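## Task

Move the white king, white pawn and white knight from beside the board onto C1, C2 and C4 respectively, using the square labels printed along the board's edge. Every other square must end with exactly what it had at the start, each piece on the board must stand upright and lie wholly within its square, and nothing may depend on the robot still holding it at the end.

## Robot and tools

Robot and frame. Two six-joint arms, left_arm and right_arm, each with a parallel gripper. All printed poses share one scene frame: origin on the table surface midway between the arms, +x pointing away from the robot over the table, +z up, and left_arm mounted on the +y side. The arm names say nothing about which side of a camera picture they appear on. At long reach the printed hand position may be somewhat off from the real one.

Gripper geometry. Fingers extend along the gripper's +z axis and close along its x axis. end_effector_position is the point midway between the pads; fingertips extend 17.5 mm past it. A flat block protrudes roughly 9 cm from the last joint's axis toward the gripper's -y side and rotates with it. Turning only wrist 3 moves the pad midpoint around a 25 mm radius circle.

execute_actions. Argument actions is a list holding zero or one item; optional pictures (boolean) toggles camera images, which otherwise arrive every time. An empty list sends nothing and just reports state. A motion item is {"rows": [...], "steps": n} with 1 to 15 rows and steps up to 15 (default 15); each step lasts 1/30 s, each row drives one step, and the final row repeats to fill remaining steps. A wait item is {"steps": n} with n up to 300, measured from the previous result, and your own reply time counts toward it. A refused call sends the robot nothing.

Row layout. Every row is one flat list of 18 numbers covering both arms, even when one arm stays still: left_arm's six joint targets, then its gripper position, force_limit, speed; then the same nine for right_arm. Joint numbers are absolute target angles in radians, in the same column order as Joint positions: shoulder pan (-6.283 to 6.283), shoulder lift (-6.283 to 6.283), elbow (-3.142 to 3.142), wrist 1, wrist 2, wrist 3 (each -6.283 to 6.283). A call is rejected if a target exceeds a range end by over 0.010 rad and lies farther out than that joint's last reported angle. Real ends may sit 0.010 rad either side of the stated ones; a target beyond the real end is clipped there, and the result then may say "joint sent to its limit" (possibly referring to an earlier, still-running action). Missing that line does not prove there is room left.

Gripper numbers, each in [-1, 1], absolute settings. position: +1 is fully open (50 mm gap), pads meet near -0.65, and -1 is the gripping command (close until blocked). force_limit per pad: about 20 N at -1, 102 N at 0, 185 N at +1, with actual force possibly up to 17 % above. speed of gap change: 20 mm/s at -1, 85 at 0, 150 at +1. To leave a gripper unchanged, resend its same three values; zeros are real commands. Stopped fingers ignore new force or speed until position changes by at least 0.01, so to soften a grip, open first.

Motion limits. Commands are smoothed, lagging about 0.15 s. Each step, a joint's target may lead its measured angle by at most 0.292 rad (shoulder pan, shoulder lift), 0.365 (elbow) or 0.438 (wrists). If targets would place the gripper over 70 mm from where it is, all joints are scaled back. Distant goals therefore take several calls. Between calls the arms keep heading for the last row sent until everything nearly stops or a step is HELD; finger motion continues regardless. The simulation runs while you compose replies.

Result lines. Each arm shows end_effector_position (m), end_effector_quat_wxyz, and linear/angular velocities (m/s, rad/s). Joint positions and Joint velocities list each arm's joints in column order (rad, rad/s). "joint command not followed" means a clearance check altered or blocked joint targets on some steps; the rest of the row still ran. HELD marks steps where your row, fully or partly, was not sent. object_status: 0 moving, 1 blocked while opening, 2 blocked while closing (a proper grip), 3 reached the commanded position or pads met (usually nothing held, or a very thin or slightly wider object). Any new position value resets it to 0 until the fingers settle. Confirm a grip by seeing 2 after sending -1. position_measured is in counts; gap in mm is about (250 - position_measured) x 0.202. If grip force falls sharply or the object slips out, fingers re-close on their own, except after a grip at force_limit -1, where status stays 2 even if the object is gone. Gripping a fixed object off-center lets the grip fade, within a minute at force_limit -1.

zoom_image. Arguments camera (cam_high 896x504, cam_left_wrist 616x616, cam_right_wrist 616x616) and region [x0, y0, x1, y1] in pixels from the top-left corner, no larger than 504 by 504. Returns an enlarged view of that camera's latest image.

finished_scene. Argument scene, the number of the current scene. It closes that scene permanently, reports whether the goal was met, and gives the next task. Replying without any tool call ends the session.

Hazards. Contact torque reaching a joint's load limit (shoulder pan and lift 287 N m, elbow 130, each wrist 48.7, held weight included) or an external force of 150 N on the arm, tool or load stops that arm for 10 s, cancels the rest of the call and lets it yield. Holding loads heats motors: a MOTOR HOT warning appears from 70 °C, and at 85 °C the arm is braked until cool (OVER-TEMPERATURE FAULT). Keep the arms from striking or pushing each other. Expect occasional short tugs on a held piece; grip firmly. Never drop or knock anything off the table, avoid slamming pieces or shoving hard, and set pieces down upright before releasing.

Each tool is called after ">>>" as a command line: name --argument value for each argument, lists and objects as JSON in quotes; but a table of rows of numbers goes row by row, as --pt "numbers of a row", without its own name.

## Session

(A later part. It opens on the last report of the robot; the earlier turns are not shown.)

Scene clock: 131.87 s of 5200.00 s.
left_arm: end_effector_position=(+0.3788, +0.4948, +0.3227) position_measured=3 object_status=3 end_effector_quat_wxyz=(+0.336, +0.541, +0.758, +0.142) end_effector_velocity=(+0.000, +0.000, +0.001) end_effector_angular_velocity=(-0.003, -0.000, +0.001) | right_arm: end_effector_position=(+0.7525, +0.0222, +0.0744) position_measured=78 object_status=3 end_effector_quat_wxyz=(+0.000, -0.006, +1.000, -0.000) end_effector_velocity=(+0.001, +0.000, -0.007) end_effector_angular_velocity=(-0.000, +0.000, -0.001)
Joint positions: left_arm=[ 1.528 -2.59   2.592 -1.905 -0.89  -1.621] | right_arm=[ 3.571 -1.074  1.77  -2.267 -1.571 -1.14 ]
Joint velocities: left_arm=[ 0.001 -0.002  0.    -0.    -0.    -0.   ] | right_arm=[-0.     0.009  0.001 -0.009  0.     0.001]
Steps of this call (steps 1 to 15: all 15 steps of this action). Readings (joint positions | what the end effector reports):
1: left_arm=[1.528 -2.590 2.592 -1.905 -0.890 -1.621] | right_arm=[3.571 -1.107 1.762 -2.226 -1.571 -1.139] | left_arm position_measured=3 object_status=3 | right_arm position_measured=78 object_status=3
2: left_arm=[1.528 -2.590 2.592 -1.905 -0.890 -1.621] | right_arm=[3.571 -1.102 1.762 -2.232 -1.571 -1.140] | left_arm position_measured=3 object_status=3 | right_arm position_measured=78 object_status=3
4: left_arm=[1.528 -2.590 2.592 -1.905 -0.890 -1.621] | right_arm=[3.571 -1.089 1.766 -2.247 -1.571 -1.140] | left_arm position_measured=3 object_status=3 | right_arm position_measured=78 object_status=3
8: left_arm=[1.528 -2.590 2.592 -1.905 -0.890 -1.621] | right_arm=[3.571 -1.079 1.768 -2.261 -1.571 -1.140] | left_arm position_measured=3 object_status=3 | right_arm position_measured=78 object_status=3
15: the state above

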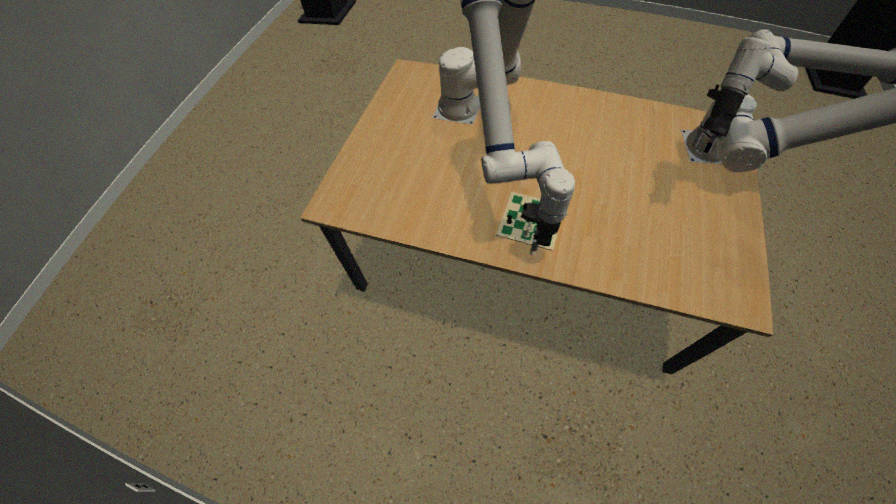

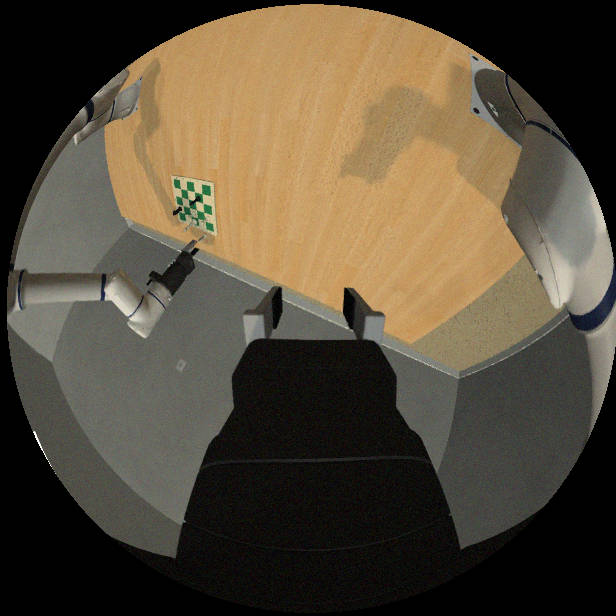

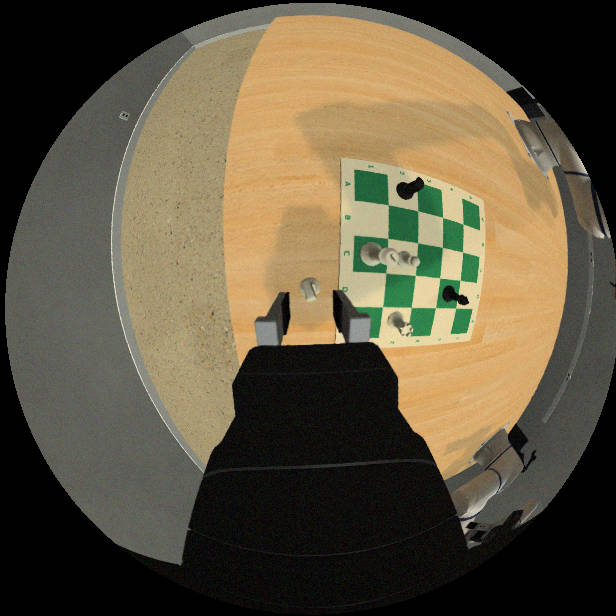

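>>> execute_actions --actions '[{"rows":[[1.528,-2.59,2.592,-1.905,-0.89,-1.621,1,0,0,3.5675,-1.0315,1.787,-2.3265,-1.571,-1.143,0.5,0.5,0]]}]' --pictures false

>>> execute_actions --actions '[{"rows":[[1.528,-2.59,2.592,-1.905,-0.89,-1.621,1,0,0,3.5675,-1.0315,1.787,-2.3265,-1.571,-1.143,-1,0.5,0]]}]' --pictures false

>>> execute_actions --actions '[{"rows":[[1.528,-2.59,2.592,-1.905,-0.89,-1.621,1,0,0,3.5705,-1.122,1.742,-2.191,-1.571,-1.14,-1,0.5,0]]}]' --pictures false

>>> execute_actions --actions '[{"rows":[[1.528,-2.59,2.592,-1.905,-0.89,-1.621,1,0,0,3.638,-1.335,2.0757,-2.312,-1.571,-1.072,-1,0.5,0]]}]' --pictures false

>>> execute_actions --actions '[{"steps":6}]' --pictures false

>>> execute_actions --actions '[{"rows":[[1.528,-2.59,2.592,-1.905,-0.89,-1.621,1,0,0,3.638,-1.2394,2.116,-2.4476,-1.571,-1.072,-1,0.5,0]]}]'

Scene clock: 138.47 s of 5200.00 s.
left_arm: end_effector_position=(+0.3788, +0.4948, +0.3227) position_measured=3 object_status=3 end_effector_quat_wxyz=(+0.336, +0.541, +0.758, +0.142) end_effector_velocity=(+0.000, -0.000, +0.000) end_effector_angular_velocity=(+0.001, +0.000, +0.000) | right_arm: end_effector_position=(+0.7541, +0.0202, +0.0370) position_measured=78 object_status=3 end_effector_quat_wxyz=(+0.000, -0.006, +1.000, -0.000) end_effector_velocity=(+0.001, -0.001, -0.008) end_effector_angular_velocity=(-0.000, -0.000, -0.000)
Joint positions: left_arm=[ 1.528 -2.59   2.592 -1.905 -0.89  -1.621] | right_arm=[ 3.568 -1.033  1.787 -2.325 -1.571 -1.143]
Joint velocities: left_arm=[ 0.     0.002 -0.001 -0.    -0.    -0.   ] | right_arm=[-0.001  0.01   0.003 -0.013 -0.    -0.   ]
Steps of this call (steps 1 to 15: the robot went on to your last target; steps 16 to 90: nothing new was sent; then 3.10 s passed at rest; steps 91 to 105: all 15 steps of this action). Readings (joint positions | what the end effector reports):
91: left_arm=[1.528 -2.590 2.592 -1.905 -0.890 -1.621] | right_arm=[3.570 -1.073 1.770 -2.268 -1.571 -1.140] | left_arm position_measured=3 object_status=3 | right_arm position_measured=78 object_status=3
92: left_arm=[1.528 -2.590 2.592 -1.905 -0.890 -1.621] | right_arm=[3.570 -1.067 1.772 -2.279 -1.571 -1.141] | left_arm position_measured=3 object_status=3 | right_arm position_measured=78 object_status=3
94: left_arm=[1.528 -2.590 2.592 -1.905 -0.890 -1.621] | right_arm=[3.569 -1.051 1.780 -2.298 -1.571 -1.142] | left_arm position_measured=3 object_status=3 | right_arm position_measured=78 object_status=3
98: left_arm=[1.528 -2.590 2.592 -1.905 -0.890 -1.621] | right_arm=[3.568 -1.039 1.784 -2.316 -1.571 -1.142] | left_arm position_measured=3 object_status=3 | right_arm position_measured=78 object_status=3
105: the state above

Scene clock: 138.97 s of 5200.00 s.
left_arm: end_effector_position=(+0.3788, +0.4948, +0.3227) position_measured=3 object_status=3 end_effector_quat_wxyz=(+0.336, +0.541, +0.758, +0.142) end_effector_velocity=(-0.000, +0.000, +0.000) end_effector_angular_velocity=(+0.000, +0.000, -0.000) | right_arm: end_effector_position=(+0.7541, +0.0202, +0.0360) position_measured=218 object_status=0 end_effector_quat_wxyz=(+0.000, -0.006, +1.000, -0.000) end_effector_velocity=(+0.000, -0.000, -0.001) end_effector_angular_velocity=(-0.001, -0.000, -0.000)
Joint positions: left_arm=[ 1.528 -2.59   2.592 -1.905 -0.89  -1.621] | right_arm=[ 3.568 -1.032  1.787 -2.326 -1.571 -1.143]
Joint velocities: left_arm=[ 0.001 -0.001 -0.     0.    -0.     0.001] | right_arm=[-0.     0.001 -0.001 -0.    -0.001  0.   ]
Steps of this call (steps 1 to 15: all 15 steps of this action). Readings (joint positions | what the end effector reports):
1: left_arm=[1.528 -2.590 2.592 -1.905 -0.890 -1.621] | right_arm=[3.568 -1.032 1.787 -2.325 -1.571 -1.143] | left_arm position_measured=3 object_status=3 | right_arm position_measured=82 object_status=0
2: left_arm=[1.528 -2.590 2.592 -1.905 -0.890 -1.621] | right_arm=[3.568 -1.032 1.787 -2.326 -1.571 -1.143] | left_arm position_measured=3 object_status=3 | right_arm position_measured=96 object_status=0
4: left_arm=[1.528 -2.590 2.592 -1.905 -0.890 -1.621] | right_arm=[3.568 -1.032 1.787 -2.326 -1.571 -1.143] | left_arm position_measured=3 object_status=3 | right_arm position_measured=124 object_status=0
8: left_arm=[1.528 -2.590 2.592 -1.905 -0.890 -1.621] | right_arm=[3.568 -1.032 1.787 -2.326 -1.571 -1.143] | left_arm position_measured=3 object_status=3 | right_arm position_measured=180 object_status=0
15: the state above

Scene clock: 139.47 s of 5200.00 s.
left_arm: end_effector_position=(+0.3788, +0.4948, +0.3227) position_measured=3 object_status=3 end_effector_quat_wxyz=(+0.336, +0.541, +0.758, +0.142) end_effector_velocity=(-0.000, -0.001, +0.001) end_effector_angular_velocity=(-0.003, +0.001, -0.000) | right_arm: end_effector_position=(+0.7528, +0.0222, +0.1191) position_measured=218 object_status=2 end_effector_quat_wxyz=(+0.000, -0.006, +1.000, -0.000) end_effector_velocity=(-0.002, -0.000, +0.021) end_effector_angular_velocity=(-0.001, +0.001, +0.001)
Joint positions: left_arm=[ 1.528 -2.59   2.592 -1.905 -0.89  -1.621] | right_arm=[ 3.57  -1.119  1.744 -2.196 -1.571 -1.14 ]
Joint velocities: left_arm=[-0.001 -0.001 -0.001 -0.    -0.001 -0.001] | right_arm=[ 0.001 -0.022 -0.012  0.035 -0.     0.   ]
Steps of this call (steps 1 to 15: all 15 steps of this action). Readings (joint positions | what the end effector reports):
1: left_arm=[1.528 -2.590 2.592 -1.905 -0.890 -1.621] | right_arm=[3.568 -1.032 1.787 -2.326 -1.571 -1.143] | left_arm position_measured=3 object_status=3 | right_arm position_measured=218 object_status=0
2: left_arm=[1.528 -2.590 2.592 -1.905 -0.890 -1.621] | right_arm=[3.568 -1.041 1.784 -2.309 -1.571 -1.143] | left_arm position_measured=3 object_status=3 | right_arm position_measured=218 object_status=2
4: left_arm=[1.528 -2.590 2.592 -1.905 -0.890 -1.621] | right_arm=[3.569 -1.071 1.767 -2.269 -1.571 -1.142] | left_arm position_measured=3 object_status=3 | right_arm position_measured=218 object_status=2
8: left_arm=[1.528 -2.590 2.592 -1.905 -0.890 -1.621] | right_arm=[3.570 -1.104 1.751 -2.219 -1.571 -1.141] | left_arm position_measured=3 object_status=3 | right_arm position_measured=218 object_status=2
15: the state above

Scene clock: 139.97 s of 5200.00 s.
left_arm: end_effector_position=(+0.3788, +0.4948, +0.3227) position_measured=3 object_status=3 end_effector_quat_wxyz=(+0.336, +0.541, +0.758, +0.142) end_effector_velocity=(+0.000, -0.000, +0.001) end_effector_angular_velocity=(-0.001, +0.000, +0.001) | right_arm: end_effector_position=(+0.5936, -0.0074, +0.1146) position_measured=218 object_status=2 end_effector_quat_wxyz=(+0.000, -0.006, +1.000, +0.000) end_effector_velocity=(-0.175, -0.044, -0.013) end_effector_angular_velocity=(+0.003, -0.005, -0.001)
Joint positions: left_arm=[ 1.528 -2.59   2.592 -1.905 -0.89  -1.621] | right_arm=[ 3.63  -1.308  2.034 -2.297 -1.571 -1.081]
Joint velocities: left_arm=[ 0.001  0.001 -0.002  0.     0.    -0.001] | right_arm=[ 0.064 -0.207  0.317 -0.116  0.     0.065]
Steps of this call (steps 1 to 15: all 15 steps of this action). Readings (joint positions | what the end effector reports):
1: left_arm=[1.528 -2.590 2.592 -1.905 -0.890 -1.621] | right_arm=[3.571 -1.120 1.744 -2.195 -1.571 -1.140] | left_arm position_measured=3 object_status=3 | right_arm position_measured=218 object_status=2
2: left_arm=[1.528 -2.590 2.592 -1.905 -0.890 -1.621] | right_arm=[3.573 -1.129 1.756 -2.199 -1.571 -1.137] | left_arm position_measured=3 object_status=3 | right_arm position_measured=218 object_status=2
4: left_arm=[1.528 -2.590 2.592 -1.905 -0.890 -1.621] | right_arm=[3.583 -1.161 1.806 -2.216 -1.571 -1.127] | left_arm position_measured=3 object_status=3 | right_arm position_measured=218 object_status=2
8: left_arm=[1.528 -2.590 2.592 -1.905 -0.890 -1.621] | right_arm=[3.602 -1.219 1.896 -2.248 -1.571 -1.109] | left_arm position_measured=3 object_status=3 | right_arm position_measured=218 object_status=2
15: the state above

Scene clock: 140.17 s of 5200.00 s.
left_arm: end_effector_position=(+0.3788, +0.4948, +0.3227) position_measured=3 object_status=3 end_effector_quat_wxyz=(+0.336, +0.541, +0.758, +0.142) end_effector_velocity=(+0.000, +0.000, -0.000) end_effector_angular_velocity=(-0.000, +0.000, +0.000) | right_arm: end_effector_position=(+0.5754, -0.0122, +0.1129) position_measured=218 object_status=2 end_effector_quat_wxyz=(+0.000, -0.006, +1.000, +0.000) end_effector_velocity=(-0.038, -0.010, -0.004) end_effector_angular_velocity=(-0.001, +0.000, -0.000)
Joint positions: left_arm=[ 1.528 -2.59   2.592 -1.905 -0.89  -1.621] | right_arm=[ 3.636 -1.329  2.067 -2.309 -1.571 -1.074]
Joint velocities: left_arm=[ 0.001 -0.     0.    -0.    -0.     0.   ] | right_arm=[ 0.014 -0.043  0.068 -0.024 -0.001  0.014]
Steps of this call (steps 1 to 6: the robot went on to your last target). Readings (joint positions | what the end effector reports):
1: left_arm=[1.528 -2.590 2.592 -1.905 -0.890 -1.621] | right_arm=[3.631 -1.314 2.043 -2.301 -1.571 -1.079] | left_arm position_measured=3 object_status=3 | right_arm position_measured=218 object_status=2
2: left_arm=[1.528 -2.590 2.592 -1.905 -0.890 -1.621] | right_arm=[3.633 -1.319 2.051 -2.303 -1.571 -1.077] | left_arm position_measured=3 object_status=3 | right_arm position_measured=218 object_status=2
4: left_arm=[1.528 -2.590 2.592 -1.905 -0.890 -1.621] | right_arm=[3.635 -1.325 2.061 -2.307 -1.571 -1.075] | left_arm position_measured=3 object_status=3 | right_arm position_measured=218 object_status=2
6: the state above

Scene clock: 140.67 s of 5200.00 s.
left_arm: end_effector_position=(+0.3788, +0.4948, +0.3227) position_measured=3 object_status=3 end_effector_quat_wxyz=(+0.336, +0.541, +0.758, +0.142) end_effector_velocity=(+0.000, +0.000, +0.000) end_effector_angular_velocity=(+0.001, +0.000, +0.001) | right_arm: end_effector_position=(+0.5709, -0.0133, +0.0445) position_measured=218 object_status=2 end_effector_quat_wxyz=(+0.000, -0.006, +1.000, -0.000) end_effector_velocity=(-0.002, -0.000, -0.015) end_effector_angular_velocity=(+0.001, -0.001, -0.000)
Joint positions: left_arm=[ 1.528 -2.59   2.592 -1.905 -0.89  -1.621] | right_arm=[ 3.638 -1.242  2.115 -2.443 -1.571 -1.072]
Joint velocities: left_arm=[ 0.001  0.001 -0.001  0.    -0.     0.   ] | right_arm=[ 0.     0.02   0.011 -0.032  0.     0.001]
Steps of this call (steps 1 to 15: all 15 steps of this action). Readings (joint positions | what the end effector reports):
1: left_arm=[1.528 -2.590 2.592 -1.905 -0.890 -1.621] | right_arm=[3.637 -1.330 2.069 -2.310 -1.571 -1.073] | left_arm position_measured=3 object_status=3 | right_arm position_measured=218 object_status=2
2: left_arm=[1.528 -2.590 2.592 -1.905 -0.890 -1.621] | right_arm=[3.637 -1.321 2.074 -2.327 -1.571 -1.073] | left_arm position_measured=3 object_status=3 | right_arm position_measured=218 object_status=2
4: left_arm=[1.528 -2.590 2.592 -1.905 -0.890 -1.621] | right_arm=[3.637 -1.287 2.093 -2.376 -1.571 -1.073] | left_arm position_measured=3 object_status=3 | right_arm position_measured=218 object_status=2
8: left_arm=[1.528 -2.590 2.592 -1.905 -0.890 -1.621] | right_arm=[3.638 -1.256 2.107 -2.422 -1.571 -1.072] | left_arm position_measured=3 object_status=3 | right_arm position_measured=218 object_status=2
15: the state above

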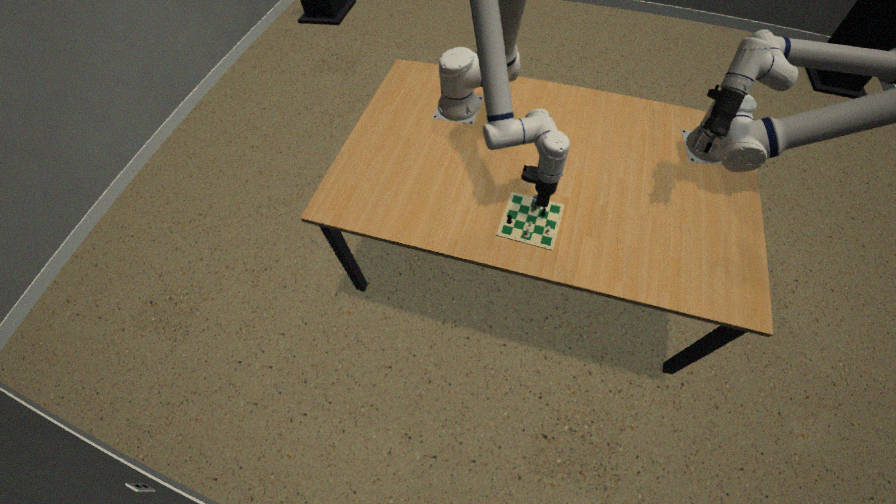

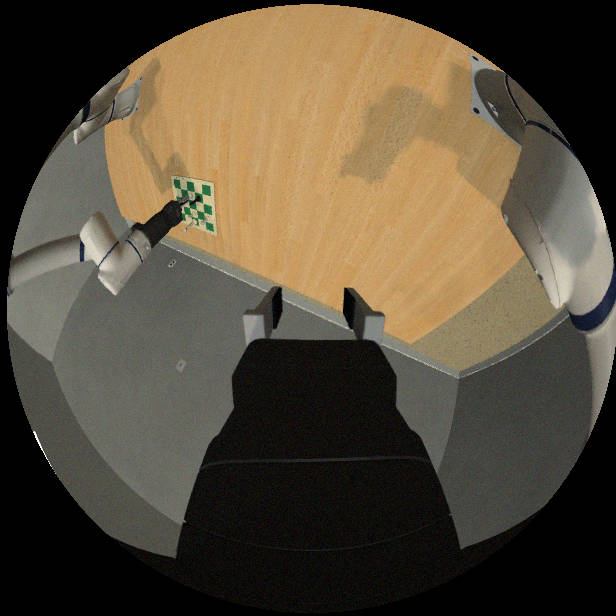

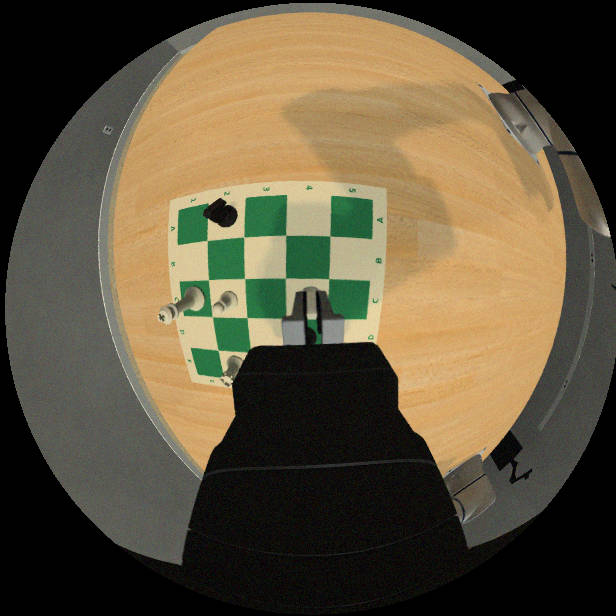

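>>> execute_actions --actions '[{"rows":[[1.528,-2.59,2.592,-1.905,-0.89,-1.621,1,0,0,3.638,-1.2394,2.116,-2.4476,-1.571,-1.072,0.2,0.5,-0.5]],"steps":12}]' --pictures false

>>> execute_actions --actions '[{"rows":[[1.528,-2.59,2.592,-1.905,-0.89,-1.621,1,0,0,3.638,-1.38,2.05,-2.24,-1.571,-1.072,0.2,0.5,-0.5]]}]'

Scene clock: 142.90 s of 5200.00 s.
left_arm: end_effector_position=(+0.3788, +0.4948, +0.3227) position_measured=3 object_status=3 end_effector_quat_wxyz=(+0.336, +0.541, +0.758, +0.142) end_effector_velocity=(+0.000, -0.000, -0.000) end_effector_angular_velocity=(+0.001, -0.001, -0.001) | right_arm: end_effector_position=(+0.5707, -0.0134, +0.0424) position_measured=123 object_status=0 end_effector_quat_wxyz=(+0.000, -0.006, +1.000, -0.000) end_effector_velocity=(-0.000, -0.000, +0.000) end_effector_angular_velocity=(-0.001, -0.000, -0.001)
Joint positions: left_arm=[ 1.528 -2.59   2.592 -1.905 -0.89  -1.621] | right_arm=[ 3.638 -1.239  2.116 -2.448 -1.571 -1.072]
Joint velocities: left_arm=[-0.001  0.001  0.001 -0.     0.001  0.001] | right_arm=[-0.    -0.001  0.001  0.    -0.001  0.001]
Steps of this call (steps 1 to 15: the robot went on to your last target; steps 16 to 55: nothing new was sent; steps 56 to 67: all 12 steps of this action). Readings (joint positions | what the end effector reports):
56: left_arm=[1.528 -2.590 2.592 -1.905 -0.890 -1.621] | right_arm=[3.638 -1.239 2.116 -2.448 -1.571 -1.072] | left_arm position_measured=3 object_status=3 | right_arm position_measured=216 object_status=0
57: left_arm=[1.528 -2.590 2.592 -1.905 -0.890 -1.621] | right_arm=[3.638 -1.239 2.116 -2.448 -1.571 -1.072] | left_arm position_measured=3 object_status=3 | right_arm position_measured=207 object_status=0
59: left_arm=[1.528 -2.590 2.592 -1.905 -0.890 -1.621] | right_arm=[3.638 -1.239 2.116 -2.448 -1.571 -1.072] | left_arm position_measured=3 object_status=3 | right_arm position_measured=190 object_status=0
63: left_arm=[1.528 -2.590 2.592 -1.905 -0.890 -1.621] | right_arm=[3.638 -1.239 2.116 -2.448 -1.571 -1.072] | left_arm position_measured=3 object_status=3 | right_arm position_measured=155 object_status=0
67: the state above

Scene clock: 143.40 s of 5200.00 s.
left_arm: end_effector_position=(+0.3788, +0.4948, +0.3227) position_measured=3 object_status=3 end_effector_quat_wxyz=(+0.336, +0.541, +0.758, +0.142) end_effector_velocity=(+0.000, +0.000, -0.001) end_effector_angular_velocity=(+0.001, -0.000, +0.001) | right_arm: end_effector_position=(+0.5697, -0.0139, +0.1442) position_measured=123 object_status=3 end_effector_quat_wxyz=(-0.000, -0.006, +1.000, -0.000) end_effector_velocity=(-0.002, -0.002, +0.036) end_effector_angular_velocity=(+0.000, -0.002, +0.001)
Joint positions: left_arm=[ 1.528 -2.59   2.592 -1.905 -0.89  -1.621] | right_arm=[ 3.638 -1.374  2.053 -2.249 -1.571 -1.072]
Joint velocities: left_arm=[ 0.001  0.001  0.001 -0.001  0.001 -0.   ] | right_arm=[-0.    -0.046 -0.023  0.067 -0.001 -0.001]
Steps of this call (steps 1 to 15: all 15 steps of this action). Readings (joint positions | what the end effector reports):
1: left_arm=[1.528 -2.590 2.592 -1.905 -0.890 -1.621] | right_arm=[3.638 -1.240 2.116 -2.447 -1.571 -1.072] | left_arm position_measured=3 object_status=3 | right_arm position_measured=123 object_status=0
2: left_arm=[1.528 -2.590 2.592 -1.905 -0.890 -1.621] | right_arm=[3.638 -1.250 2.112 -2.430 -1.571 -1.072] | left_arm position_measured=3 object_status=3 | right_arm position_measured=123 object_status=0
4: left_arm=[1.528 -2.590 2.592 -1.905 -0.890 -1.621] | right_arm=[3.638 -1.286 2.093 -2.379 -1.571 -1.072] | left_arm position_measured=3 object_status=3 | right_arm position_measured=123 object_status=0
8: left_arm=[1.528 -2.590 2.592 -1.905 -0.890 -1.621] | right_arm=[3.638 -1.344 2.067 -2.294 -1.571 -1.072] | left_arm position_measured=3 object_status=3 | right_arm position_measured=123 object_status=3
15: the state above

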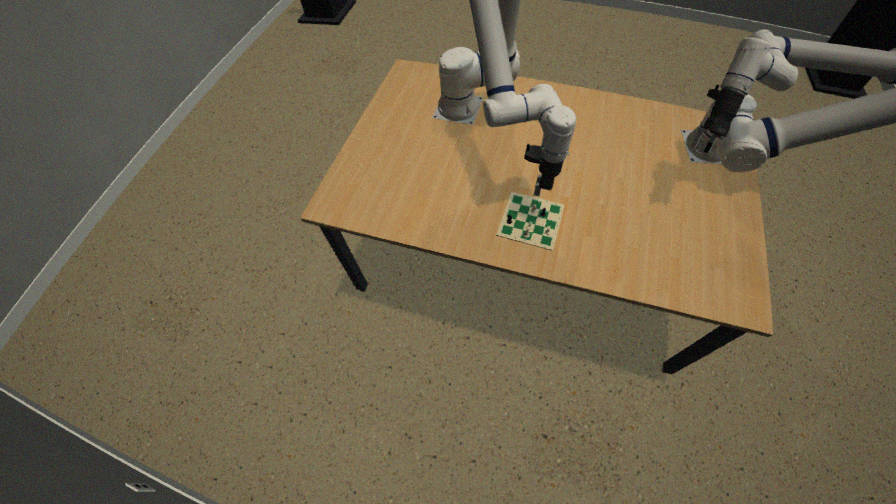

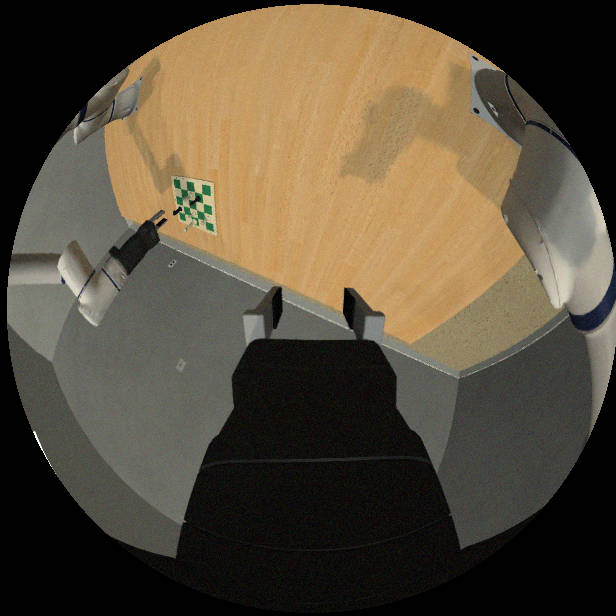

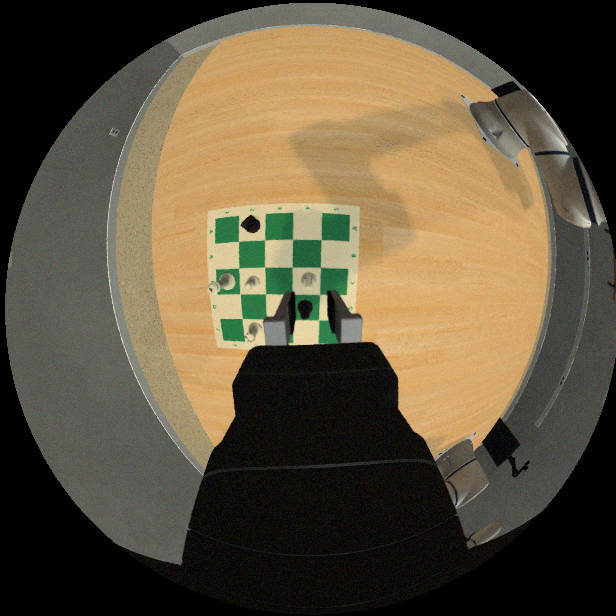

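>>> finished_scene --scene 1

The scene is finished: the task was done.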